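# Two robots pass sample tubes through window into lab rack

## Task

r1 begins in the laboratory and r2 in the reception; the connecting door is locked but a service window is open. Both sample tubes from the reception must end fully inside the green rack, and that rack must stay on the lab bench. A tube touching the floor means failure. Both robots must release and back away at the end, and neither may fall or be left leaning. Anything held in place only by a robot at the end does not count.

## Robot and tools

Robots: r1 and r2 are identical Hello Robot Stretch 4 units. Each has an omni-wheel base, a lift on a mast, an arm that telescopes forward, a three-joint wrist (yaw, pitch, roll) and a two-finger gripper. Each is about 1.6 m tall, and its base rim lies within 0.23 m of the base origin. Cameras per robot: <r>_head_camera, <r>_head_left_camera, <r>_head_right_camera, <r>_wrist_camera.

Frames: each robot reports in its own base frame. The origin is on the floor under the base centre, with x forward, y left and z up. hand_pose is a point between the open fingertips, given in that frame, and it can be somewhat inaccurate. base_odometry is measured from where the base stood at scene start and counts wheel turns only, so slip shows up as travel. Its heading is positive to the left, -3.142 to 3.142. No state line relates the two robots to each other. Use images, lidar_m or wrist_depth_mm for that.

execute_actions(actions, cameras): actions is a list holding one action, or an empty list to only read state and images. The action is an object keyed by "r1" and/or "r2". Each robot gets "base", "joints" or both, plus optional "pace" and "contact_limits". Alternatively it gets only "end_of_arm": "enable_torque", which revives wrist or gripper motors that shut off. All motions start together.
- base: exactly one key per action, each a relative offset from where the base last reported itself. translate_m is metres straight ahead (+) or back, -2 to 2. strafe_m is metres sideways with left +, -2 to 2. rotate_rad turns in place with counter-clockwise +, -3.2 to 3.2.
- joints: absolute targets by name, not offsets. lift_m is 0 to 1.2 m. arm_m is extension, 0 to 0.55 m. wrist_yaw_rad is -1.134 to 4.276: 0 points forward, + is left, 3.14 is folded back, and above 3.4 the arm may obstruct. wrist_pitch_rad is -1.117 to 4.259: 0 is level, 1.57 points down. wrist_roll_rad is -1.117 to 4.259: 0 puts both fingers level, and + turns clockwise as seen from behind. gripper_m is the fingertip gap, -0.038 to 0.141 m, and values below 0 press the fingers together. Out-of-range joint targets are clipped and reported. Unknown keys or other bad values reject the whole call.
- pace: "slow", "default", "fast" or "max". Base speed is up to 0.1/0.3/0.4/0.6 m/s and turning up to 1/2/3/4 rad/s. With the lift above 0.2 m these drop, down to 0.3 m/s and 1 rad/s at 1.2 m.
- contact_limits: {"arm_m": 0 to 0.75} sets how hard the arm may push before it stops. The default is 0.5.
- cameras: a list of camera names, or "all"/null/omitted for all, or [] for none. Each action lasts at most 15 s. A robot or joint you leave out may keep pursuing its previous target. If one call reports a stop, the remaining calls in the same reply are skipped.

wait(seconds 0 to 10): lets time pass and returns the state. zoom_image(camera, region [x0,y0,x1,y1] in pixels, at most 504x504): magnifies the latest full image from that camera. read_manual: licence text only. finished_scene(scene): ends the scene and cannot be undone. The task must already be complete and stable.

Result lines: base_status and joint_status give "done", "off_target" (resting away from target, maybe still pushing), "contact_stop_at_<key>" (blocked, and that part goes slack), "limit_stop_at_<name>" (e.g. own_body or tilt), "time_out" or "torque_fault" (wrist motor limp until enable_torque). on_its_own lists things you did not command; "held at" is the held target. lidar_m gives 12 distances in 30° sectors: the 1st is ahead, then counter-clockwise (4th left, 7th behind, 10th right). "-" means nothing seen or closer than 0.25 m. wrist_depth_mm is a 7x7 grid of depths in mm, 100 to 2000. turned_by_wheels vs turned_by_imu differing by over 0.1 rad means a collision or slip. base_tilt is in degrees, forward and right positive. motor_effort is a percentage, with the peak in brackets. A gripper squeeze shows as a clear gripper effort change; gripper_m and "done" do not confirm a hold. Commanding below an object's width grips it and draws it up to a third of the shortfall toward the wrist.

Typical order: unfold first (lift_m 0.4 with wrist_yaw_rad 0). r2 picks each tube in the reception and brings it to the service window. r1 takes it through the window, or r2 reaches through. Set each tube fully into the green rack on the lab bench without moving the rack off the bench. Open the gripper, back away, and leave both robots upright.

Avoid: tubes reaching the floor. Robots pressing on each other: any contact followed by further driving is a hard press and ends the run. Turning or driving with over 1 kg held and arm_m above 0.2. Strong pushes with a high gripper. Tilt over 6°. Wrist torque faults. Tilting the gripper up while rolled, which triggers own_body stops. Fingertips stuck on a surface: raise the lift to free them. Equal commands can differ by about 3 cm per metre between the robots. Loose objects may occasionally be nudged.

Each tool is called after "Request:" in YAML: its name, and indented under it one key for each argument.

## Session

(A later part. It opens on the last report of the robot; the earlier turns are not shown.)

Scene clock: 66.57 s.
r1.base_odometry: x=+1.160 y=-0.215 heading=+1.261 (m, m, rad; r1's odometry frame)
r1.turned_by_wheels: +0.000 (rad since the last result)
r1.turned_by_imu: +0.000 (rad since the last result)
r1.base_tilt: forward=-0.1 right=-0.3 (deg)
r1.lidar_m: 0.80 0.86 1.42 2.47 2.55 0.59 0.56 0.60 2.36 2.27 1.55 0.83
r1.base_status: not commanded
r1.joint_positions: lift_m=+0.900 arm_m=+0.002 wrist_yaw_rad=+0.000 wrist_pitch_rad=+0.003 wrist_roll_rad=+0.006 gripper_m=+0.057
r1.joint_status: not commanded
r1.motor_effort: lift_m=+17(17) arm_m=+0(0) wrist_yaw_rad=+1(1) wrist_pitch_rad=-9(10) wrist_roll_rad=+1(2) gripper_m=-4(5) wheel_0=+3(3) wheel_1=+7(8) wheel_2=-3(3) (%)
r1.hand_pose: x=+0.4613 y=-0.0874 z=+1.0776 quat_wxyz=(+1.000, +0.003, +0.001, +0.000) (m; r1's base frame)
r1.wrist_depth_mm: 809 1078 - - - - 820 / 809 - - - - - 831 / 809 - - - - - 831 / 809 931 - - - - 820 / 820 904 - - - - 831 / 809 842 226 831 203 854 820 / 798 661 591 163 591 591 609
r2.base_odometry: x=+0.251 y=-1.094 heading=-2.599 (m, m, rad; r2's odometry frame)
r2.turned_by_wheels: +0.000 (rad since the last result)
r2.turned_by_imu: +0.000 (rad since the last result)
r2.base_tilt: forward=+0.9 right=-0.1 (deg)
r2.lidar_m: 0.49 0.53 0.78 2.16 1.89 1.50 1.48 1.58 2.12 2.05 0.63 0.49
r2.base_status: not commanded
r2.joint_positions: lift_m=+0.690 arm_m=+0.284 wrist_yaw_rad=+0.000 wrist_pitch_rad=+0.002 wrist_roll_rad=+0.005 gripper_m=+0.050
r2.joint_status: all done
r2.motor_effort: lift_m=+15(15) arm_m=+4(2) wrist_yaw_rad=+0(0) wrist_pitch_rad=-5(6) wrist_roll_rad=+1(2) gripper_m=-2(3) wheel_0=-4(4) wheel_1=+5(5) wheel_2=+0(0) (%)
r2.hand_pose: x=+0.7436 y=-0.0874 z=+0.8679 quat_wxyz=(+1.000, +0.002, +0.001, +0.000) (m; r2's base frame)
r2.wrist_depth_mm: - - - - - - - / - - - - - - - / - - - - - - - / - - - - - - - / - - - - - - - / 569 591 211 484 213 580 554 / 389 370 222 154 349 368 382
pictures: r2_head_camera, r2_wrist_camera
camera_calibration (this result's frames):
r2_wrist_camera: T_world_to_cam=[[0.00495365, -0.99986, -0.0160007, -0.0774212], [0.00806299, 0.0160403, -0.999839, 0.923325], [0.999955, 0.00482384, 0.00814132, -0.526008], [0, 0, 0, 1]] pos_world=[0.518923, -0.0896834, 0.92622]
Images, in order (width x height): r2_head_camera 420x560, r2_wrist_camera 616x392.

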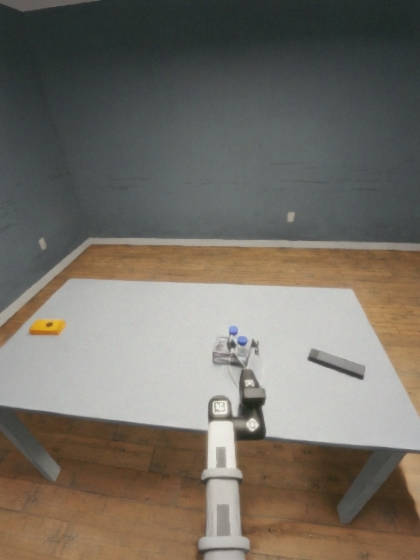

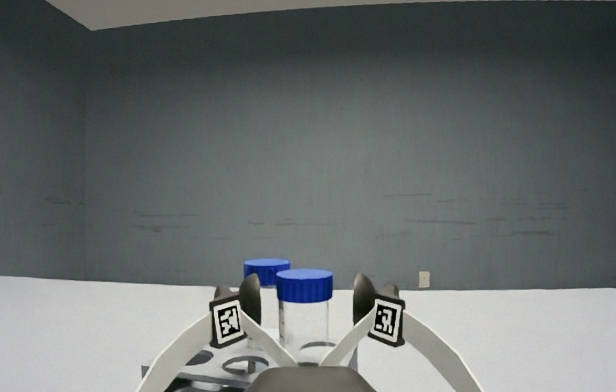

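Request:
execute_actions:
  actions:
    - {"r2":{"joints":{"arm_m":0.31},"pace":"slow"}}
  cameras: ["r2_wrist_camera"]

Request:
execute_actions:
  actions:
    - {"r2":{"joints":{"gripper_m":0.005}}}
  cameras: ["r2_wrist_camera"]

Request:
execute_actions:
  actions:
    - {"r2":{"joints":{"lift_m":0.8},"pace":"slow"}}
  cameras: ["r2_wrist_camera","r2_head_camera"]

Scene clock: 70.77 s.
r1.base_odometry: x=+1.160 y=-0.215 heading=+1.261 (m, m, rad; r1's odometry frame)
r1.turned_by_wheels: +0.000 (rad since the last result)
r1.turned_by_imu: -0.001 (rad since the last result)
r1.base_tilt: forward=-0.3 right=-0.5 (deg)
r1.lidar_m: 0.80 0.83 1.43 2.46 2.54 0.60 0.57 0.61 2.39 2.23 1.53 0.86
r1.base_status: not commanded
r1.joint_positions: lift_m=+0.900 arm_m=+0.002 wrist_yaw_rad=+0.000 wrist_pitch_rad=+0.003 wrist_roll_rad=+0.006 gripper_m=+0.057
r1.joint_status: not commanded
r1.motor_effort: lift_m=+16(16) arm_m=+0(0) wrist_yaw_rad=+1(1) wrist_pitch_rad=-9(9) wrist_roll_rad=+0(0) gripper_m=-4(3) wheel_0=+3(3) wheel_1=+7(8) wheel_2=-3(3) (%)
r1.hand_pose: x=+0.4613 y=-0.0874 z=+1.0776 quat_wxyz=(+1.000, +0.003, +0.001, +0.000) (m; r1's base frame)
r1.wrist_depth_mm: 820 1078 - - - - 820 / 820 - - - - - 820 / 831 - - - - - 820 / 809 931 - - - - 820 / 809 917 - - - - 820 / 809 842 226 820 204 842 809 / 809 654 591 163 591 597 609
r2.base_odometry: x=+0.251 y=-1.094 heading=-2.599 (m, m, rad; r2's odometry frame)
r2.turned_by_wheels: +0.000 (rad since the last result)
r2.turned_by_imu: -0.001 (rad since the last result)
r2.base_tilt: forward=+0.8 right=-0.2 (deg)
r2.lidar_m: 0.49 0.52 0.81 2.14 1.93 1.51 1.49 1.61 2.14 2.04 0.61 0.47
r2.base_status: not commanded
r2.joint_positions: lift_m=+0.690 arm_m=+0.309 wrist_yaw_rad=+0.000 wrist_pitch_rad=+0.002 wrist_roll_rad=+0.005 gripper_m=+0.050
r2.joint_status: all done
r2.motor_effort: lift_m=+15(15) arm_m=+5(3) wrist_yaw_rad=+0(0) wrist_pitch_rad=-6(5) wrist_roll_rad=+0(3) gripper_m=-4(1) wheel_0=-4(4) wheel_1=+5(6) wheel_2=+0(0) (%)
r2.hand_pose: x=+0.7686 y=-0.0874 z=+0.8679 quat_wxyz=(+1.000, +0.002, +0.001, +0.000) (m; r2's base frame)
r2.wrist_depth_mm: - - - - - - - / - - - - - - - / - - - - - - - / - - - - - - - / - - - - - - - / 574 591 211 492 213 574 559 / 387 373 233 154 349 366 384
pictures: r2_wrist_camera
camera_calibration (this result's frames):
r2_wrist_camera: T_world_to_cam=[[0.00495292, -0.99986, -0.0160007, -0.0775446], [0.00806299, 0.0160403, -0.999839, 0.923123], [0.999955, 0.00482311, 0.00814131, -0.550993], [0, 0, 0, 1]] pos_world=[0.543909, -0.0896834, 0.92622]
Images, in order (width x height): r2_wrist_camera 616x392.

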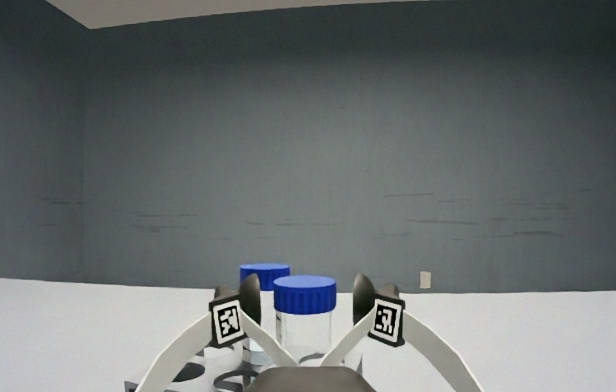

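Scene clock: 72.00 s.
r1.base_odometry: x=+1.160 y=-0.215 heading=+1.261 (m, m, rad; r1's odometry frame)
r1.turned_by_wheels: +0.000 (rad since the last result)
r1.turned_by_imu: +0.000 (rad since the last result)
r1.base_tilt: forward=+0.0 right=-0.3 (deg)
r1.lidar_m: 0.80 0.82 1.44 2.46 2.54 0.62 0.57 0.59 2.38 2.27 1.52 0.85
r1.base_status: not commanded
r1.joint_positions: lift_m=+0.900 arm_m=+0.002 wrist_yaw_rad=+0.000 wrist_pitch_rad=+0.003 wrist_roll_rad=+0.006 gripper_m=+0.057
r1.joint_status: not commanded
r1.motor_effort: lift_m=+16(16) arm_m=+0(0) wrist_yaw_rad=+0(1) wrist_pitch_rad=-10(9) wrist_roll_rad=+2(1) gripper_m=-3(3) wheel_0=+3(2) wheel_1=+8(7) wheel_2=-3(3) (%)
r1.hand_pose: x=+0.4613 y=-0.0874 z=+1.0776 quat_wxyz=(+1.000, +0.003, +0.001, +0.000) (m; r1's base frame)
r1.wrist_depth_mm: 798 1098 - - - - 809 / 809 - - - - - 831 / 820 - - - - - 831 / 809 917 - - - - 831 / 809 931 - - - - 831 / 809 842 226 820 203 842 809 / 809 654 591 163 585 597 609
r2.base_odometry: x=+0.251 y=-1.094 heading=-2.599 (m, m, rad; r2's odometry frame)
r2.turned_by_wheels: +0.000 (rad since the last result)
r2.turned_by_imu: +0.000 (rad since the last result)
r2.base_tilt: forward=+1.0 right=-0.1 (deg)
r2.lidar_m: 0.49 0.53 0.80 2.16 1.91 1.51 1.49 1.62 2.13 2.03 0.64 0.49
r2.base_status: not commanded
r2.joint_positions: lift_m=+0.690 arm_m=+0.309 wrist_yaw_rad=+0.000 wrist_pitch_rad=+0.002 wrist_roll_rad=+0.005 gripper_m=+0.005
r2.joint_status: all done
r2.motor_effort: lift_m=+15(15) arm_m=+4(5) wrist_yaw_rad=+0(1) wrist_pitch_rad=-6(6) wrist_roll_rad=-1(3) gripper_m=-13(11) wheel_0=-4(3) wheel_1=+5(6) wheel_2=+0(0) (%)
r2.hand_pose: x=+0.7686 y=-0.0874 z=+0.8679 quat_wxyz=(+1.000, +0.002, +0.001, +0.000) (m; r2's base frame)
r2.wrist_depth_mm: - - - - - - - / - - - - - - - / - - - - - - - / - - - - - - - / - - - - - - - / 569 585 211 192 193 574 559 / 387 368 229 166 345 359 379
pictures: r2_wrist_camera
camera_calibration (this result's frames):
r2_wrist_camera: T_world_to_cam=[[0.00495322, -0.99986, -0.0160008, -0.0775448], [0.00806296, 0.0160404, -0.999839, 0.923123], [0.999955, 0.00482341, 0.00814128, -0.551022], [0, 0, 0, 1]] pos_world=[0.543938, -0.0896834, 0.92622]
Images, in order (width x height): r2_wrist_camera 616x392.

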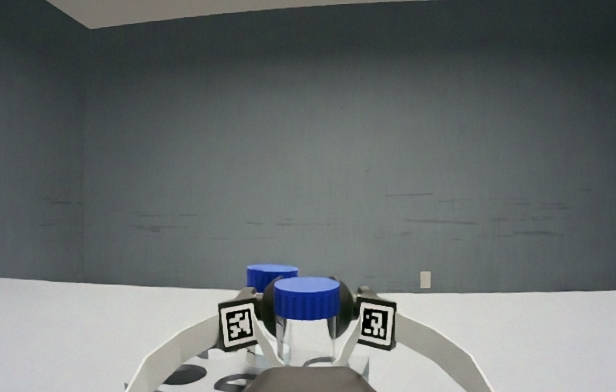

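Scene clock: 73.77 s.
r1.base_odometry: x=+1.160 y=-0.215 heading=+1.261 (m, m, rad; r1's odometry frame)
r1.turned_by_wheels: +0.000 (rad since the last result)
r1.turned_by_imu: +0.000 (rad since the last result)
r1.base_tilt: forward=-0.2 right=-0.3 (deg)
r1.lidar_m: 0.80 0.84 1.44 2.46 2.54 0.63 0.56 0.59 2.36 2.24 1.53 0.85
r1.base_status: not commanded
r1.joint_positions: lift_m=+0.900 arm_m=+0.002 wrist_yaw_rad=+0.000 wrist_pitch_rad=+0.003 wrist_roll_rad=+0.006 gripper_m=+0.057
r1.joint_status: not commanded
r1.motor_effort: lift_m=+17(17) arm_m=+0(0) wrist_yaw_rad=+1(1) wrist_pitch_rad=-9(9) wrist_roll_rad=-1(1) gripper_m=-5(2) wheel_0=+3(3) wheel_1=+8(7) wheel_2=-3(3) (%)
r1.hand_pose: x=+0.4613 y=-0.0874 z=+1.0776 quat_wxyz=(+1.000, +0.003, +0.001, +0.000) (m; r1's base frame)
r1.wrist_depth_mm: 809 1078 - - - - 831 / 809 - - - - - 820 / 798 - - - - - 831 / 820 931 - - - - 820 / 820 917 - - - - 831 / 820 854 225 831 204 854 809 / 809 647 585 163 591 591 609
r2.base_odometry: x=+0.251 y=-1.094 heading=-2.599 (m, m, rad; r2's odometry frame)
r2.turned_by_wheels: +0.000 (rad since the last result)
r2.turned_by_imu: +0.000 (rad since the last result)
r2.base_tilt: forward=+0.8 right=-0.1 (deg)
r2.lidar_m: 0.47 0.51 0.84 2.15 1.92 1.48 1.48 1.62 2.11 2.04 0.64 0.49
r2.base_status: not commanded
r2.joint_positions: lift_m=+0.800 arm_m=+0.309 wrist_yaw_rad=+0.000 wrist_pitch_rad=+0.002 wrist_roll_rad=+0.005 gripper_m=+0.005
r2.joint_status: all done
r2.motor_effort: lift_m=+25(25) arm_m=+4(4) wrist_yaw_rad=+0(0) wrist_pitch_rad=-6(6) wrist_roll_rad=-2(1) gripper_m=-13(14) wheel_0=-4(4) wheel_1=+5(6) wheel_2=+0(0) (%)
r2.hand_pose: x=+0.7686 y=-0.0874 z=+0.9771 quat_wxyz=(+1.000, +0.002, +0.001, +0.000) (m; r2's base frame)
r2.wrist_depth_mm: - - - - - - - / - - - - - - - / - - - - - - - / - - - - - - - / - - - - - - - / - - 212 197 193 - - / 654 615 597 166 585 609 640
pictures: r2_head_camera, r2_wrist_camera
camera_calibration (this result's frames):
r2_wrist_camera: T_world_to_cam=[[0.00495294, -0.99986, -0.0160006, -0.0757979], [0.00806302, 0.0160402, -0.999839, 1.03228], [0.999955, 0.00482313, 0.00814133, -0.551913], [0, 0, 0, 1]] pos_world=[0.54394, -0.0896834, 1.0354]
Images, in order (width x height): r2_head_camera 420x560, r2_wrist_camera 616x392.

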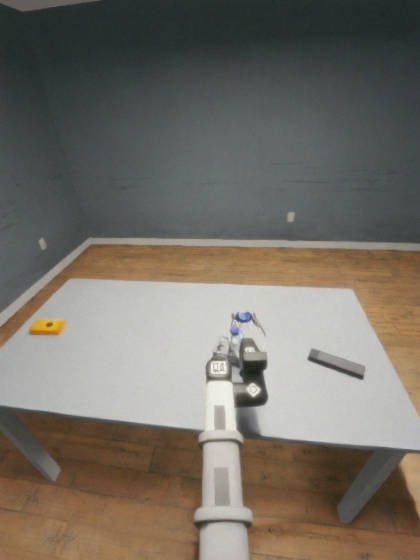

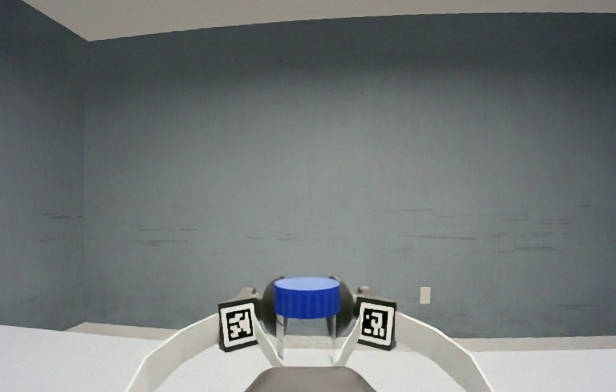

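Request:
execute_actions:
  actions:
    - {"r2":{"joints":{"lift_m":0.95,"arm_m":0.0},"base":{"strafe_m":-1.3}}}
  cameras: []

Request:
execute_actions:
  actions:
    - {"r2":{"base":{"rotate_rad":-1.571},"pace":"slow"}}
  cameras: []

Request:
execute_actions:
  actions:
    - {"r2":{"base":{"strafe_m":0.5},"joints":{"wrist_pitch_rad":0.0}}}
  cameras: ["r2_wrist_camera","r2_head_camera","r1_head_camera"]

Scene clock: 87.03 s.
r1.base_odometry: x=+1.160 y=-0.215 heading=+1.261 (m, m, rad; r1's odometry frame)
r1.turned_by_wheels: +0.000 (rad since the last result)
r1.turned_by_imu: -0.002 (rad since the last result)
r1.base_tilt: forward=-0.1 right=-0.3 (deg)
r1.lidar_m: 0.80 0.83 1.42 2.47 2.56 0.62 0.56 0.59 2.37 2.25 1.54 0.84
r1.base_status: not commanded
r1.joint_positions: lift_m=+0.900 arm_m=+0.002 wrist_yaw_rad=+0.000 wrist_pitch_rad=+0.003 wrist_roll_rad=+0.006 gripper_m=+0.057
r1.joint_status: not commanded
r1.motor_effort: lift_m=+17(17) arm_m=+0(0) wrist_yaw_rad=+1(1) wrist_pitch_rad=-10(10) wrist_roll_rad=+0(1) gripper_m=-2(3) wheel_0=+3(3) wheel_1=+8(7) wheel_2=-3(3) (%)
r1.hand_pose: x=+0.4613 y=-0.0874 z=+1.0776 quat_wxyz=(+1.000, +0.003, +0.001, +0.000) (m; r1's base frame)
r1.wrist_depth_mm: 820 1078 - - - - 831 / 809 - - - - - 831 / 820 - - - - - 820 / 820 931 - - - - 820 / 798 904 - - - - 820 / 809 842 226 831 204 842 809 / 831 647 591 163 591 597 609
r2.base_odometry: x=-0.421 y=+0.019 heading=-2.599 (m, m, rad; r2's odometry frame)
r2.turned_by_wheels: +0.000 (rad since the last result)
r2.turned_by_imu: -0.002 (rad since the last result)
r2.base_tilt: forward=+1.0 right=+0.0 (deg)
r2.lidar_m: 0.43 0.98 0.82 3.44 2.13 1.66 1.64 1.06 0.86 0.83 0.80 1.05
r2.base_status: done
r2.joint_positions: lift_m=+0.950 arm_m=+0.001 wrist_yaw_rad=+0.000 wrist_pitch_rad=+0.003 wrist_roll_rad=+0.005 gripper_m=+0.005
r2.joint_status: all done
r2.motor_effort: lift_m=+25(27) arm_m=-4(3) wrist_yaw_rad=+0(2) wrist_pitch_rad=-6(6) wrist_roll_rad=-1(0) gripper_m=-11(11) wheel_0=+2(11) wheel_1=-2(10) wheel_2=+0(1) (%)
r2.hand_pose: x=+0.4602 y=-0.0874 z=+1.1271 quat_wxyz=(+1.000, +0.002, +0.001, +0.000) (m; r2's base frame)
r2.wrist_depth_mm: - - - - - - 1098 / - - - - - - 1366 / - - - - - - 1430 / - - - - - - 1397 / - - - - - - 1430 / - - 211 197 193 - 1336 / - - - 147 - 1921 1499
pictures: none
No camera images: the call's "cameras" was empty. Leave "cameras" out to get every camera's image.

Scene clock: 89.90 s.
r1.base_odometry: x=+1.160 y=-0.215 heading=+1.261 (m, m, rad; r1's odometry frame)
r1.turned_by_wheels: +0.000 (rad since the last result)
r1.turned_by_imu: -0.001 (rad since the last result)
r1.base_tilt: forward=-0.1 right=-0.4 (deg)
r1.lidar_m: 0.79 0.83 1.42 2.47 2.52 0.61 0.55 0.60 2.39 2.26 1.53 0.86
r1.base_status: not commanded
r1.joint_positions: lift_m=+0.900 arm_m=+0.002 wrist_yaw_rad=+0.000 wrist_pitch_rad=+0.003 wrist_roll_rad=+0.006 gripper_m=+0.057
r1.joint_status: not commanded
r1.motor_effort: lift_m=+16(17) arm_m=+0(0) wrist_yaw_rad=+1(1) wrist_pitch_rad=-10(9) wrist_roll_rad=-1(0) gripper_m=-2(2) wheel_0=+3(3) wheel_1=+8(8) wheel_2=-3(3) (%)
r1.hand_pose: x=+0.4613 y=-0.0874 z=+1.0776 quat_wxyz=(+1.000, +0.003, +0.001, +0.000) (m; r1's base frame)
r1.wrist_depth_mm: 809 1078 - - - - 820 / 809 - - - - - 820 / 798 1756 - - - - 820 / 809 931 - - - - 820 / 820 931 - - - - 820 / 809 854 226 831 204 866 809 / 809 647 591 163 591 597 603
r2.base_odometry: x=-0.421 y=+0.019 heading=+2.114 (m, m, rad; r2's odometry frame)
r2.turned_by_wheels: -1.570 (rad since the last result)
r2.turned_by_imu: -1.553 (rad since the last result)
r2.base_tilt: forward=+0.9 right=+0.0 (deg)
r2.lidar_m: 0.43 0.82 1.05 3.09 1.00 0.85 3.44 2.11 1.66 1.62 1.05 0.84
r2.base_status: done
r2.joint_positions: lift_m=+0.950 arm_m=+0.001 wrist_yaw_rad=+0.000 wrist_pitch_rad=+0.003 wrist_roll_rad=+0.005 gripper_m=+0.005
r2.joint_status: not commanded
r2.motor_effort: lift_m=+25(25) arm_m=-4(4) wrist_yaw_rad=+0(1) wrist_pitch_rad=-6(6) wrist_roll_rad=-2(1) gripper_m=-14(13) wheel_0=+3(8) wheel_1=+4(9) wheel_2=+3(7) (%)
r2.hand_pose: x=+0.4602 y=-0.0874 z=+1.1271 quat_wxyz=(+1.000, +0.002, +0.001, +0.000) (m; r2's base frame)
r2.wrist_depth_mm: - 676 654 634 609 597 591 / 691 683 647 634 603 597 580 / 683 668 647 627 609 591 585 / 683 661 647 627 615 591 580 / 676 654 640 621 609 585 569 / 668 668 211 196 193 585 569 / 676 661 627 147 591 574 564
pictures: none
No camera images: the call's "cameras" was empty. Leave "cameras" out to get every camera's image.

Scene clock: 92.90 s.
r1.base_odometry: x=+1.160 y=-0.215 heading=+1.261 (m, m, rad; r1's odometry frame)
r1.turned_by_wheels: +0.000 (rad since the last result)
r1.turned_by_imu: -0.001 (rad since the last result)
r1.base_tilt: forward=-0.2 right=-0.3 (deg)
r1.lidar_m: 0.78 0.82 1.43 2.46 2.56 0.63 0.57 0.58 2.37 2.26 1.56 0.84
r1.base_status: not commanded
r1.joint_positions: lift_m=+0.900 arm_m=+0.002 wrist_yaw_rad=+0.000 wrist_pitch_rad=+0.003 wrist_roll_rad=+0.006 gripper_m=+0.057
r1.joint_status: not commanded
r1.motor_effort: lift_m=+17(17) arm_m=+0(0) wrist_yaw_rad=+1(1) wrist_pitch_rad=-9(10) wrist_roll_rad=+0(0) gripper_m=-3(4) wheel_0=+3(3) wheel_1=+7(8) wheel_2=-3(3) (%)
r1.hand_pose: x=+0.4613 y=-0.0874 z=+1.0776 quat_wxyz=(+1.000, +0.003, +0.001, +0.000) (m; r1's base frame)
r1.wrist_depth_mm: 820 1098 - - - - 820 / 809 - - - - - 831 / 820 - - - - - 820 / 820 931 - - - - 831 / 809 904 - - - - 831 / 809 854 227 809 204 854 809 / 820 647 591 162 591 591 609
r2.base_odometry: x=-0.849 y=-0.239 heading=+2.114 (m, m, rad; r2's odometry frame)
r2.turned_by_wheels: +0.000 (rad since the last result)
r2.turned_by_imu: +0.000 (rad since the last result)
r2.base_tilt: forward=+1.0 right=-0.2 (deg)
r2.lidar_m: 0.43 0.77 1.14 2.59 0.90 0.69 0.68 2.77 2.16 2.11 1.15 0.90
r2.base_status: done
r2.joint_positions: lift_m=+0.950 arm_m=+0.001 wrist_yaw_rad=+0.000 wrist_pitch_rad=+0.003 wrist_roll_rad=+0.005 gripper_m=+0.005
r2.joint_status: all done
r2.motor_effort: lift_m=+25(25) arm_m=-4(4) wrist_yaw_rad=+0(0) wrist_pitch_rad=-5(6) wrist_roll_rad=+1(0) gripper_m=-12(14) wheel_0=-2(11) wheel_1=+2(14) wheel_2=+0(3) (%)
r2.hand_pose: x=+0.4602 y=-0.0874 z=+1.1271 quat_wxyz=(+1.000, +0.002, +0.001, +0.000) (m; r2's base frame)
r2.wrist_depth_mm: - - - - 683 661 647 / - - - - 676 654 640 / - - - 1863 676 647 640 / - - - 1808 676 654 627 / - - - - 668 647 634 / 1138 - 211 196 192 647 627 / 759 707 683 166 654 640 627
pictures: r1_head_camera, r2_head_camera, r2_wrist_camera
camera_calibration (this result's frames):
r2_wrist_camera: T_world_to_cam=[[0.00484484, -0.99986, -0.0159994, -0.0718528], [0.00795256, 0.0160376, -0.99984, 1.18479], [0.999957, 0.00471683, 0.00802915, -0.244617], [0, 0, 0, 1]] pos_world=[0.235533, -0.0896901, 1.18542]
Images, in order (width x height): r1_head_camera 420x560, r2_head_camera 420x560, r2_wrist_camera 616x392.

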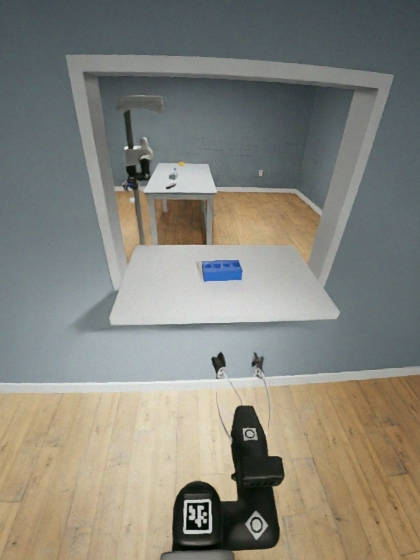

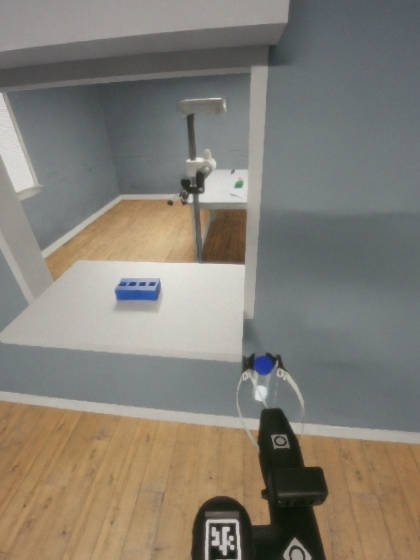

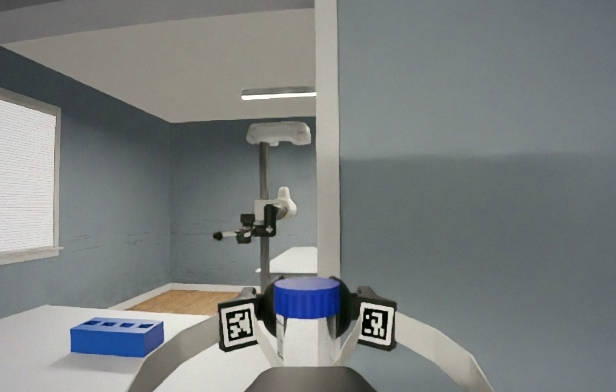

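Request:
execute_actions:
  actions:
    - {"r2":{"base":{"strafe_m":0.40}}}
  cameras: []

Request:
execute_actions:
  actions:
    - {"r2":{"base":{"translate_m":0.25},"joints":{"lift_m":0.92,"wrist_pitch_rad":0.0}}}
  cameras: ["r2_wrist_camera","r2_head_camera","r1_wrist_camera"]

Scene clock: 100.50 s.
r1.base_odometry: x=+1.160 y=-0.215 heading=+1.261 (m, m, rad; r1's odometry frame)
r1.turned_by_wheels: +0.000 (rad since the last result)
r1.turned_by_imu: -0.001 (rad since the last result)
r1.base_tilt: forward=-0.2 right=-0.3 (deg)
r1.lidar_m: 0.79 0.81 1.40 2.46 2.54 0.61 0.56 0.58 2.37 2.27 1.54 0.86
r1.base_status: not commanded
r1.joint_positions: lift_m=+0.900 arm_m=+0.002 wrist_yaw_rad=+0.000 wrist_pitch_rad=+0.003 wrist_roll_rad=+0.006 gripper_m=+0.057
r1.joint_status: not commanded
r1.motor_effort: lift_m=+17(17) arm_m=+0(0) wrist_yaw_rad=+1(1) wrist_pitch_rad=-10(9) wrist_roll_rad=+1(0) gripper_m=-4(3) wheel_0=+3(3) wheel_1=+8(8) wheel_2=-3(3) (%)
r1.hand_pose: x=+0.4613 y=-0.0874 z=+1.0776 quat_wxyz=(+1.000, +0.003, +0.001, +0.000) (m; r1's base frame)
r1.wrist_depth_mm: 809 1078 - - - - 831 / 809 - - - - - 831 / 798 - - - - - 820 / 809 931 - - - - 831 / 798 917 - - - - 831 / 809 854 225 820 203 842 820 / 809 654 591 162 597 591 609
r2.base_odometry: x=-1.191 y=-0.446 heading=+2.114 (m, m, rad; r2's odometry frame)
r2.turned_by_wheels: +0.000 (rad since the last result)
r2.turned_by_imu: -0.001 (rad since the last result)
r2.base_tilt: forward=+0.9 right=-0.2 (deg)
r2.lidar_m: 0.41 0.80 1.59 2.18 2.39 0.65 0.62 0.69 2.56 2.52 1.21 0.73
r2.base_status: done
r2.joint_positions: lift_m=+0.950 arm_m=+0.001 wrist_yaw_rad=+0.000 wrist_pitch_rad=+0.003 wrist_roll_rad=+0.005 gripper_m=+0.005
r2.joint_status: not commanded
r2.motor_effort: lift_m=+25(25) arm_m=-4(4) wrist_yaw_rad=+0(0) wrist_pitch_rad=-6(5) wrist_roll_rad=-1(2) gripper_m=-15(13) wheel_0=-3(11) wheel_1=+3(13) wheel_2=+0(2) (%)
r2.hand_pose: x=+0.4602 y=-0.0874 z=+1.1271 quat_wxyz=(+1.000, +0.002, +0.001, +0.000) (m; r2's base frame)
r2.wrist_depth_mm: 831 904 - - - - 683 / 820 - - - - - 676 / 831 - - - - - 676 / 809 - - - - - 676 / 798 - - - - - 676 / 798 931 211 197 193 - 676 / 809 715 683 165 683 699 668
pictures: none
No camera images: the call's "cameras" was empty. Leave "cameras" out to get every camera's image.

Scene clock: 102.80 s.
r1.base_odometry: x=+1.160 y=-0.215 heading=+1.261 (m, m, rad; r1's odometry frame)
r1.turned_by_wheels: +0.000 (rad since the last result)
r1.turned_by_imu: -0.001 (rad since the last result)
r1.base_tilt: forward=-0.2 right=-0.5 (deg)
r1.lidar_m: 0.79 0.83 1.40 2.43 2.53 0.60 0.55 0.60 2.39 2.26 1.55 0.86
r1.base_status: not commanded
r1.joint_positions: lift_m=+0.900 arm_m=+0.002 wrist_yaw_rad=+0.000 wrist_pitch_rad=+0.003 wrist_roll_rad=+0.006 gripper_m=+0.057
r1.joint_status: not commanded
r1.motor_effort: lift_m=+17(16) arm_m=+0(0) wrist_yaw_rad=+1(1) wrist_pitch_rad=-9(9) wrist_roll_rad=-1(1) gripper_m=-4(5) wheel_0=+3(3) wheel_1=+8(8) wheel_2=-3(3) (%)
r1.hand_pose: x=+0.4613 y=-0.0874 z=+1.0776 quat_wxyz=(+1.000, +0.003, +0.001, +0.000) (m; r1's base frame)
r1.wrist_depth_mm: 798 1078 - - - - 820 / 809 - - - - - 831 / 809 - - - - - 831 / 809 946 - - - - 831 / 809 917 - - - - 820 / 820 820 226 820 204 854 820 / 820 647 591 163 591 597 615
r2.base_odometry: x=-1.320 y=-0.232 heading=+2.114 (m, m, rad; r2's odometry frame)
r2.turned_by_wheels: +0.000 (rad since the last result)
r2.turned_by_imu: -0.001 (rad since the last result)
r2.base_tilt: forward=+0.8 right=+0.0 (deg)
r2.lidar_m: 0.42 0.53 1.20 2.14 2.38 0.89 0.89 0.95 2.59 1.88 0.62 0.51
r2.base_status: done
r2.joint_positions: lift_m=+0.920 arm_m=+0.001 wrist_yaw_rad=+0.000 wrist_pitch_rad=+0.003 wrist_roll_rad=+0.005 gripper_m=+0.005
r2.joint_status: all done
r2.motor_effort: lift_m=+16(24) arm_m=-4(4) wrist_yaw_rad=+0(0) wrist_pitch_rad=-6(7) wrist_roll_rad=+0(1) gripper_m=-14(14) wheel_0=+4(7) wheel_1=+4(8) wheel_2=-2(10) (%)
r2.hand_pose: x=+0.4602 y=-0.0874 z=+1.0978 quat_wxyz=(+1.000, +0.002, +0.001, +0.000) (m; r2's base frame)
r2.wrist_depth_mm: 668 - - - - - - / 676 - - - - - - / 683 - - - - - - / 676 - - - - - - / 676 - - - - - - / 668 - 211 197 192 - - / 640 647 544 166 621 640 -
pictures: r1_wrist_camera, r2_head_camera, r2_wrist_camera
camera_calibration (this result's frames):
r1_wrist_camera: T_world_to_cam=[[0.0150767, -0.998732, -0.0480388, -0.0344473], [-0.0140761, 0.0478275, -0.998756, 1.143], [0.999787, 0.0157342, -0.0133372, -0.222099], [0, 0, 0, 1]] pos_world=[0.23866, -0.085576, 1.13696]
r2_wrist_camera: T_world_to_cam=[[0.00485638, -0.99986, -0.0159992, -0.072323], [0.00795246, 0.0160375, -0.99984, 1.15554], [0.999957, 0.00472837, 0.00802923, -0.244369], [0, 0, 0, 1]] pos_world=[0.23552, -0.0896893, 1.15616]
Images, in order (width x height): r1_wrist_camera 616x392, r2_head_camera 420x560, r2_wrist_camera 616x392.

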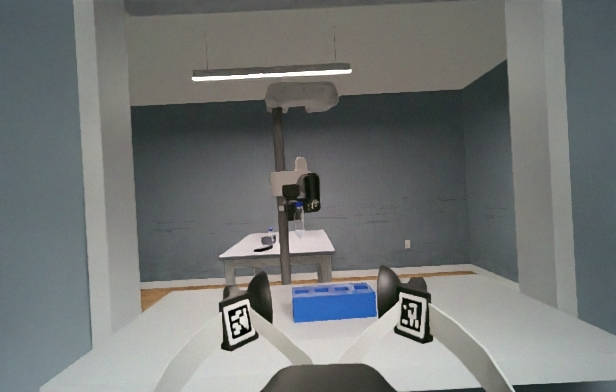

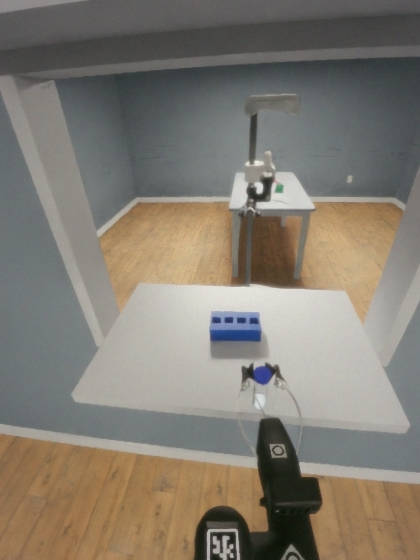

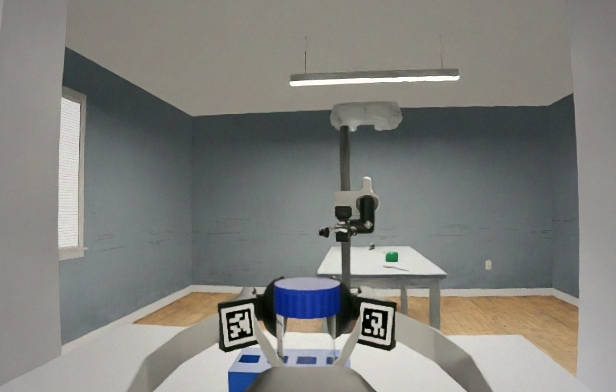

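Request:
execute_actions:
  actions:
    - {"r2":{"joints":{"arm_m":0.34}}}
  cameras: ["r2_head_camera","r1_wrist_camera","r1_head_camera"]

Request:
zoom_image:
  camera: "r2_head_camera"
  region: [180,260,320,380]

Request:
zoom_image:
  camera: "r1_head_camera"
  region: [160,200,300,320]

Scene clock: 111.10 s.
r1.base_odometry: x=+1.160 y=-0.215 heading=+1.261 (m, m, rad; r1's odometry frame)
r1.turned_by_wheels: +0.000 (rad since the last result)
r1.turned_by_imu: -0.001 (rad since the last result)
r1.base_tilt: forward=-0.1 right=-0.3 (deg)
r1.lidar_m: 0.80 0.83 1.43 2.47 2.55 0.58 0.54 0.59 2.38 2.25 1.54 0.84
r1.base_status: not commanded
r1.joint_positions: lift_m=+0.900 arm_m=+0.002 wrist_yaw_rad=+0.000 wrist_pitch_rad=+0.003 wrist_roll_rad=+0.006 gripper_m=+0.057
r1.joint_status: not commanded
r1.motor_effort: lift_m=+17(16) arm_m=+0(0) wrist_yaw_rad=+1(1) wrist_pitch_rad=-9(9) wrist_roll_rad=+0(1) gripper_m=-3(1) wheel_0=+4(3) wheel_1=+8(8) wheel_2=-3(3) (%)
r1.hand_pose: x=+0.4613 y=-0.0874 z=+1.0776 quat_wxyz=(+1.000, +0.003, +0.001, +0.000) (m; r1's base frame)
r1.wrist_depth_mm: 820 1078 - - - - 809 / 809 - - - - - 820 / 820 - - - - - 820 / 809 946 - 1708 - - 831 / 809 917 - - - - 820 / 820 842 225 820 204 854 809 / 809 654 597 163 585 597 603
r2.base_odometry: x=-1.320 y=-0.232 heading=+2.114 (m, m, rad; r2's odometry frame)
r2.turned_by_wheels: +0.000 (rad since the last result)
r2.turned_by_imu: -0.001 (rad since the last result)
r2.base_tilt: forward=+0.6 right=+0.0 (deg)
r2.lidar_m: 0.47 0.53 1.20 2.15 2.36 0.91 0.89 0.98 2.59 1.89 0.62 0.50
r2.base_status: not commanded
r2.joint_positions: lift_m=+0.920 arm_m=+0.339 wrist_yaw_rad=+0.000 wrist_pitch_rad=+0.002 wrist_roll_rad=+0.005 gripper_m=+0.005
r2.joint_status: all done
r2.motor_effort: lift_m=+16(16) arm_m=+5(5) wrist_yaw_rad=-1(1) wrist_pitch_rad=-6(6) wrist_roll_rad=+0(1) gripper_m=-12(12) wheel_0=+4(4) wheel_1=+3(4) wheel_2=-2(2) (%)
r2.hand_pose: x=+0.7986 y=-0.0874 z=+1.0979 quat_wxyz=(+1.000, +0.002, +0.001, +0.000) (m; r2's base frame)
r2.wrist_depth_mm: - - - - - - - / - - - - 1397 - - / - - - - - - - / - - - - - - - / - - - - - - - / - - 212 196 193 - - / - - - 166 - - -
pictures: r1_head_camera, r1_wrist_camera, r2_head_camera
camera_calibration (this result's frames):
r1_wrist_camera: T_world_to_cam=[[0.0150766, -0.998732, -0.048039, -0.0344471], [-0.0140762, 0.0478277, -0.998756, 1.143], [0.999787, 0.0157341, -0.0133373, -0.222098], [0, 0, 0, 1]] pos_world=[0.23866, -0.085576, 1.13696]
Images, in order (width x height): r1_head_camera 420x560, r1_wrist_camera 616x392, r2_head_camera 420x560.

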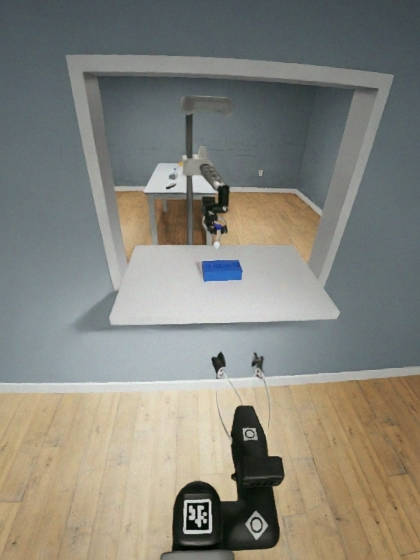

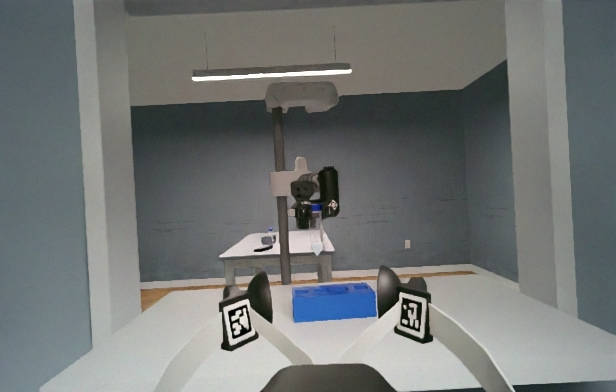

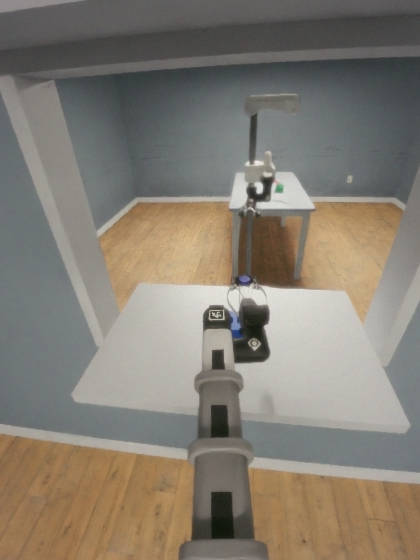

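Region (180, 260, 320, 380) of r2_head_camera's 420x560 image, scaled by 3.600, with more detail than that image has; it fills the top 432 rows of this view, and the rest is white.

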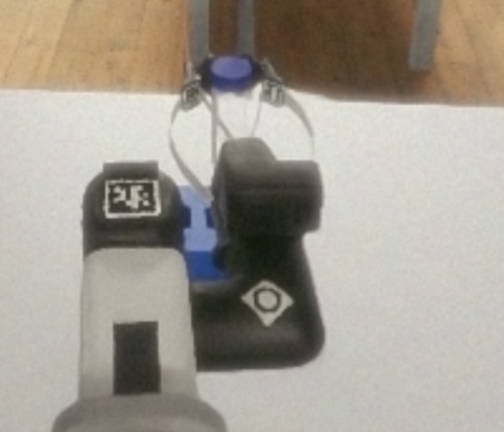

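Region (160, 200, 300, 320) of r1_head_camera's 420x560 image, scaled by 3.600, with more detail than that image has; it fills the top 432 rows of this view, and the rest is white.

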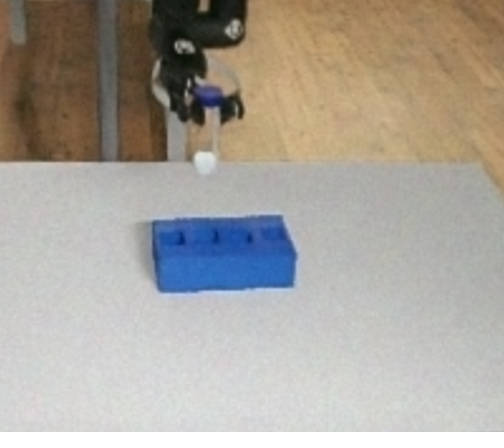

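Request:
execute_actions:
  actions:
    - {"r2":{"joints":{"arm_m":0.375,"lift_m":0.875},"base":{"strafe_m":0.005},"pace":"slow"}}
  cameras: ["r1_wrist_camera","r1_head_camera","r2_head_left_camera"]

Request:
zoom_image:
  camera: "r1_head_camera"
  region: [160,200,300,320]

Request:
zoom_image:
  camera: "r1_wrist_camera"
  region: [240,180,420,340]

Request:
zoom_image:
  camera: "r2_head_left_camera"
  region: [180,260,320,380]

Scene clock: 123.60 s.
r1.base_odometry: x=+1.160 y=-0.215 heading=+1.261 (m, m, rad; r1's odometry frame)
r1.turned_by_wheels: +0.000 (rad since the last result)
r1.turned_by_imu: -0.001 (rad since the last result)
r1.base_tilt: forward=-0.2 right=-0.3 (deg)
r1.lidar_m: 0.79 0.82 1.40 2.46 2.55 0.62 0.57 0.58 2.37 2.27 1.57 0.85
r1.base_status: not commanded
r1.joint_positions: lift_m=+0.900 arm_m=+0.002 wrist_yaw_rad=+0.000 wrist_pitch_rad=+0.003 wrist_roll_rad=+0.006 gripper_m=+0.057
r1.joint_status: not commanded
r1.motor_effort: lift_m=+16(16) arm_m=+0(0) wrist_yaw_rad=+1(1) wrist_pitch_rad=-10(9) wrist_roll_rad=-1(0) gripper_m=-3(4) wheel_0=+3(3) wheel_1=+8(7) wheel_2=-3(3) (%)
r1.hand_pose: x=+0.4613 y=-0.0874 z=+1.0776 quat_wxyz=(+1.000, +0.003, +0.001, +0.000) (m; r1's base frame)
r1.wrist_depth_mm: 798 1098 - - - - 820 / 809 - - - - - 831 / 809 - - - - - 820 / 809 917 - 1708 - - 831 / 809 917 - - - - 820 / 820 854 225 820 203 842 820 / 820 654 591 163 591 585 609
r2.base_odometry: x=-1.324 y=-0.235 heading=+2.114 (m, m, rad; r2's odometry frame)
r2.turned_by_wheels: +0.000 (rad since the last result)
r2.turned_by_imu: -0.001 (rad since the last result)
r2.base_tilt: forward=+0.8 right=-0.3 (deg)
r2.lidar_m: 0.48 0.52 1.17 2.15 2.33 0.91 0.90 0.98 2.60 1.88 0.64 0.50
r2.base_status: done
r2.joint_positions: lift_m=+0.875 arm_m=+0.374 wrist_yaw_rad=+0.000 wrist_pitch_rad=+0.002 wrist_roll_rad=+0.005 gripper_m=+0.005
r2.joint_status: all done
r2.motor_effort: lift_m=+15(15) arm_m=+5(5) wrist_yaw_rad=+0(0) wrist_pitch_rad=-6(6) wrist_roll_rad=+1(2) gripper_m=-11(13) wheel_0=-4(6) wheel_1=+6(8) wheel_2=+0(1) (%)
r2.hand_pose: x=+0.8336 y=-0.0874 z=+1.0529 quat_wxyz=(+1.000, +0.002, +0.001, +0.000) (m; r2's base frame)
r2.wrist_depth_mm: - - - - - - - / - - - - 1308 - - / - - - - - - - / - - - - 1336 - - / - - - - - - - / - - 212 197 192 - - / - - - 165 - - -
pictures: r1_head_camera, r1_wrist_camera, r2_head_left_camera
camera_calibration (this result's frames):
r1_wrist_camera: T_world_to_cam=[[0.0150765, -0.998732, -0.048039, -0.0344471], [-0.0140761, 0.0478277, -0.998756, 1.143], [0.999787, 0.0157339, -0.0133372, -0.222099], [0, 0, 0, 1]] pos_world=[0.23866, -0.085576, 1.13696]
Images, in order (width x height): r1_head_camera 420x560, r1_wrist_camera 616x392, r2_head_left_camera 420x672.

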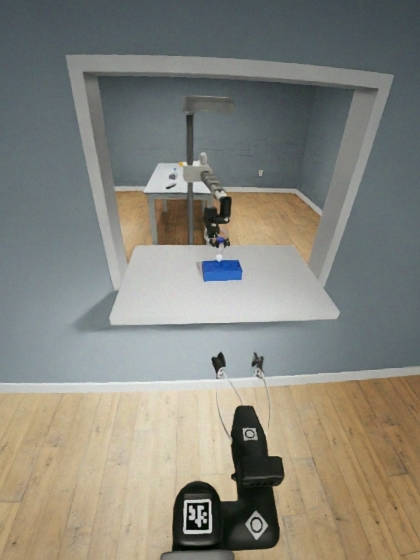

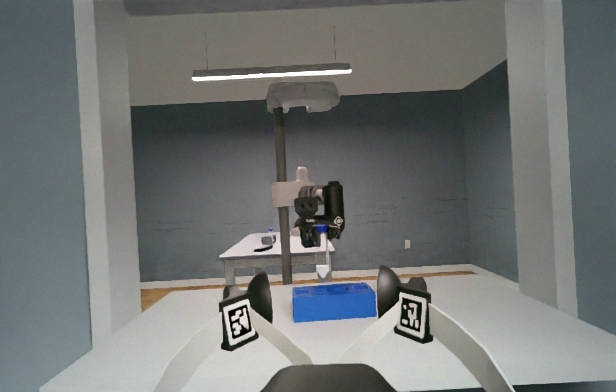

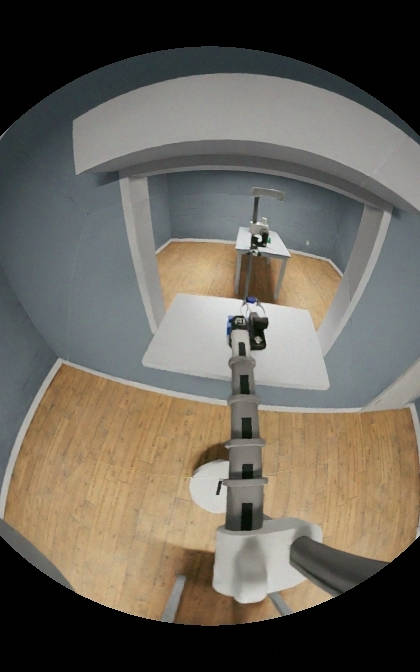

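Region (160, 200, 300, 320) of r1_head_camera's 420x560 image, scaled by 3.600, with more detail than that image has; it fills the top 432 rows of this view, and the rest is white.

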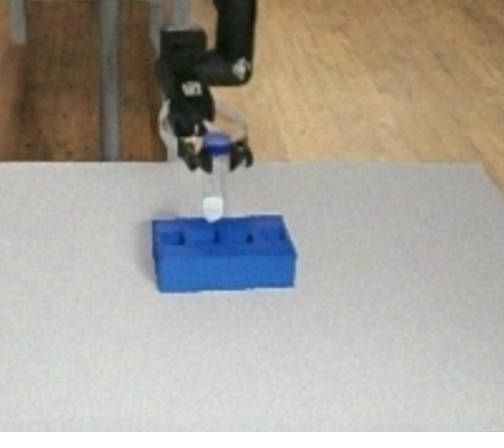

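Region (240, 180, 420, 340) of r1_wrist_camera's 616x392 image, scaled by 2.800.

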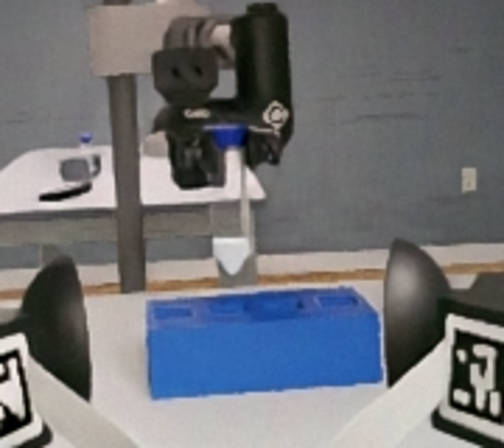

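Region (180, 260, 320, 380) of r2_head_left_camera's 420x672 image, scaled by 3.600, with more detail than that image has; it fills the top 432 rows of this view, and the rest is white.

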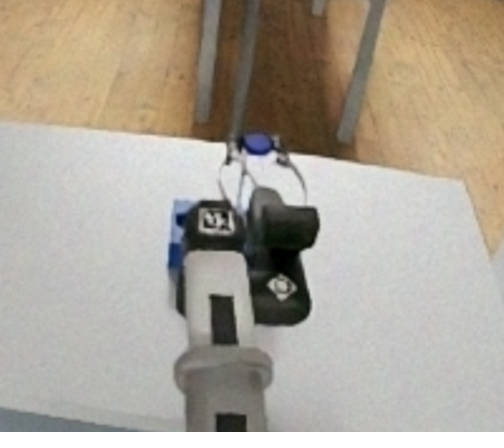

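Request:
execute_actions:
  actions:
    - {"r2":{"joints":{"lift_m":0.855},"base":{"strafe_m":0.005},"pace":"slow"}}
  cameras: ["r1_wrist_camera","r1_head_camera"]

Request:
zoom_image:
  camera: "r1_head_camera"
  region: [180,220,270,290]

Request:
zoom_image:
  camera: "r1_wrist_camera"
  region: [270,210,390,330]

Scene clock: 132.00 s.
r1.base_odometry: x=+1.160 y=-0.215 heading=+1.261 (m, m, rad; r1's odometry frame)
r1.turned_by_wheels: +0.000 (rad since the last result)
r1.turned_by_imu: -0.001 (rad since the last result)
r1.base_tilt: forward=-0.1 right=-0.3 (deg)
r1.lidar_m: 0.79 0.83 1.44 2.47 2.54 0.61 0.56 0.59 2.39 2.26 1.52 0.83
r1.base_status: not commanded
r1.joint_positions: lift_m=+0.900 arm_m=+0.002 wrist_yaw_rad=+0.000 wrist_pitch_rad=+0.003 wrist_roll_rad=+0.006 gripper_m=+0.057
r1.joint_status: not commanded
r1.motor_effort: lift_m=+17(17) arm_m=+0(0) wrist_yaw_rad=+1(1) wrist_pitch_rad=-9(9) wrist_roll_rad=+0(2) gripper_m=-3(1) wheel_0=+3(3) wheel_1=+8(8) wheel_2=-3(3) (%)
r1.hand_pose: x=+0.4613 y=-0.0874 z=+1.0776 quat_wxyz=(+1.000, +0.003, +0.001, +0.000) (m; r1's base frame)
r1.wrist_depth_mm: 809 1060 - - - - 820 / 820 - - - - - 820 / 809 - - - - - 820 / 809 931 - 1756 - - 831 / 820 917 - - - - 831 / 820 842 225 831 203 854 809 / 809 647 591 163 591 597 609
r2.base_odometry: x=-1.328 y=-0.237 heading=+2.114 (m, m, rad; r2's odometry frame)
r2.turned_by_wheels: +0.000 (rad since the last result)
r2.turned_by_imu: -0.001 (rad since the last result)
r2.base_tilt: forward=+0.8 right=+0.0 (deg)
r2.lidar_m: 0.49 0.55 1.18 2.15 2.32 0.90 0.87 0.95 2.58 1.85 0.61 0.47
r2.base_status: done
r2.joint_positions: lift_m=+0.855 arm_m=+0.374 wrist_yaw_rad=+0.000 wrist_pitch_rad=+0.002 wrist_roll_rad=+0.005 gripper_m=+0.005
r2.joint_status: all done
r2.motor_effort: lift_m=+16(15) arm_m=+5(5) wrist_yaw_rad=+0(1) wrist_pitch_rad=-6(6) wrist_roll_rad=+0(1) gripper_m=-11(13) wheel_0=-6(7) wheel_1=+4(8) wheel_2=+0(1) (%)
r2.hand_pose: x=+0.8336 y=-0.0874 z=+1.0329 quat_wxyz=(+1.000, +0.002, +0.001, +0.000) (m; r2's base frame)
r2.wrist_depth_mm: - - - - - - - / - - - - 1366 - - / - - - - - - - / - - - - 1308 - - / - - - - - - - / - - 212 196 193 - - / - 492 473 166 - - -
pictures: r1_head_camera, r1_wrist_camera
camera_calibration (this result's frames):
r1_wrist_camera: T_world_to_cam=[[0.0150765, -0.998732, -0.0480389, -0.0344472], [-0.014076, 0.0478276, -0.998756, 1.143], [0.999787, 0.0157339, -0.0133371, -0.222099], [0, 0, 0, 1]] pos_world=[0.23866, -0.085576, 1.13696]
Images, in order (width x height): r1_head_camera 420x560, r1_wrist_camera 616x392.

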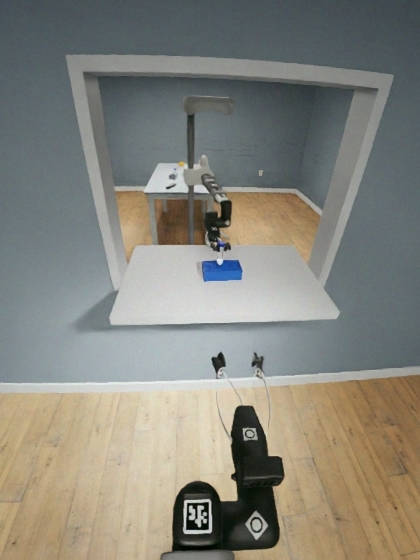

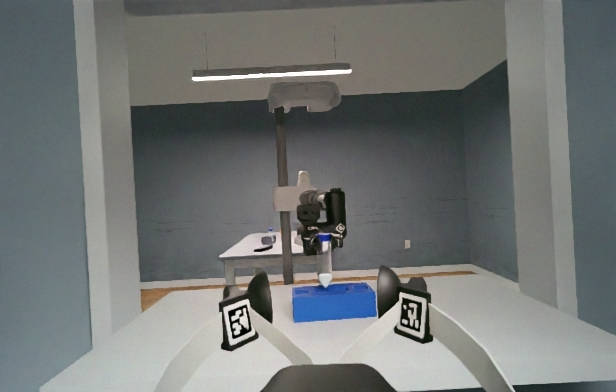

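Region (180, 220, 270, 290) of r1_head_camera's 420x560 image, scaled by 5.600, with more detail than that image has.

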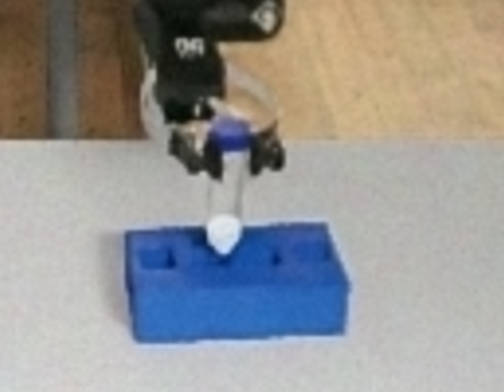

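Region (270, 210, 390, 330) of r1_wrist_camera's 616x392 image, scaled by 4.200.

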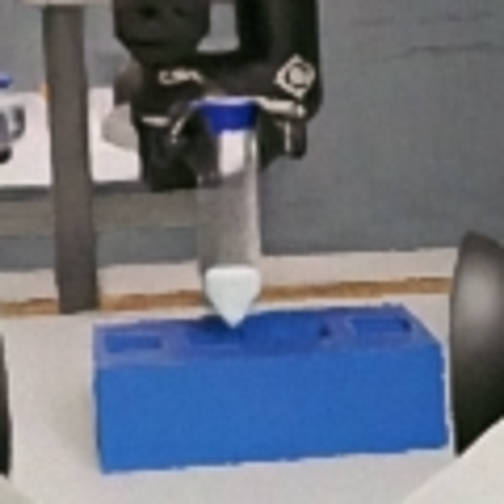

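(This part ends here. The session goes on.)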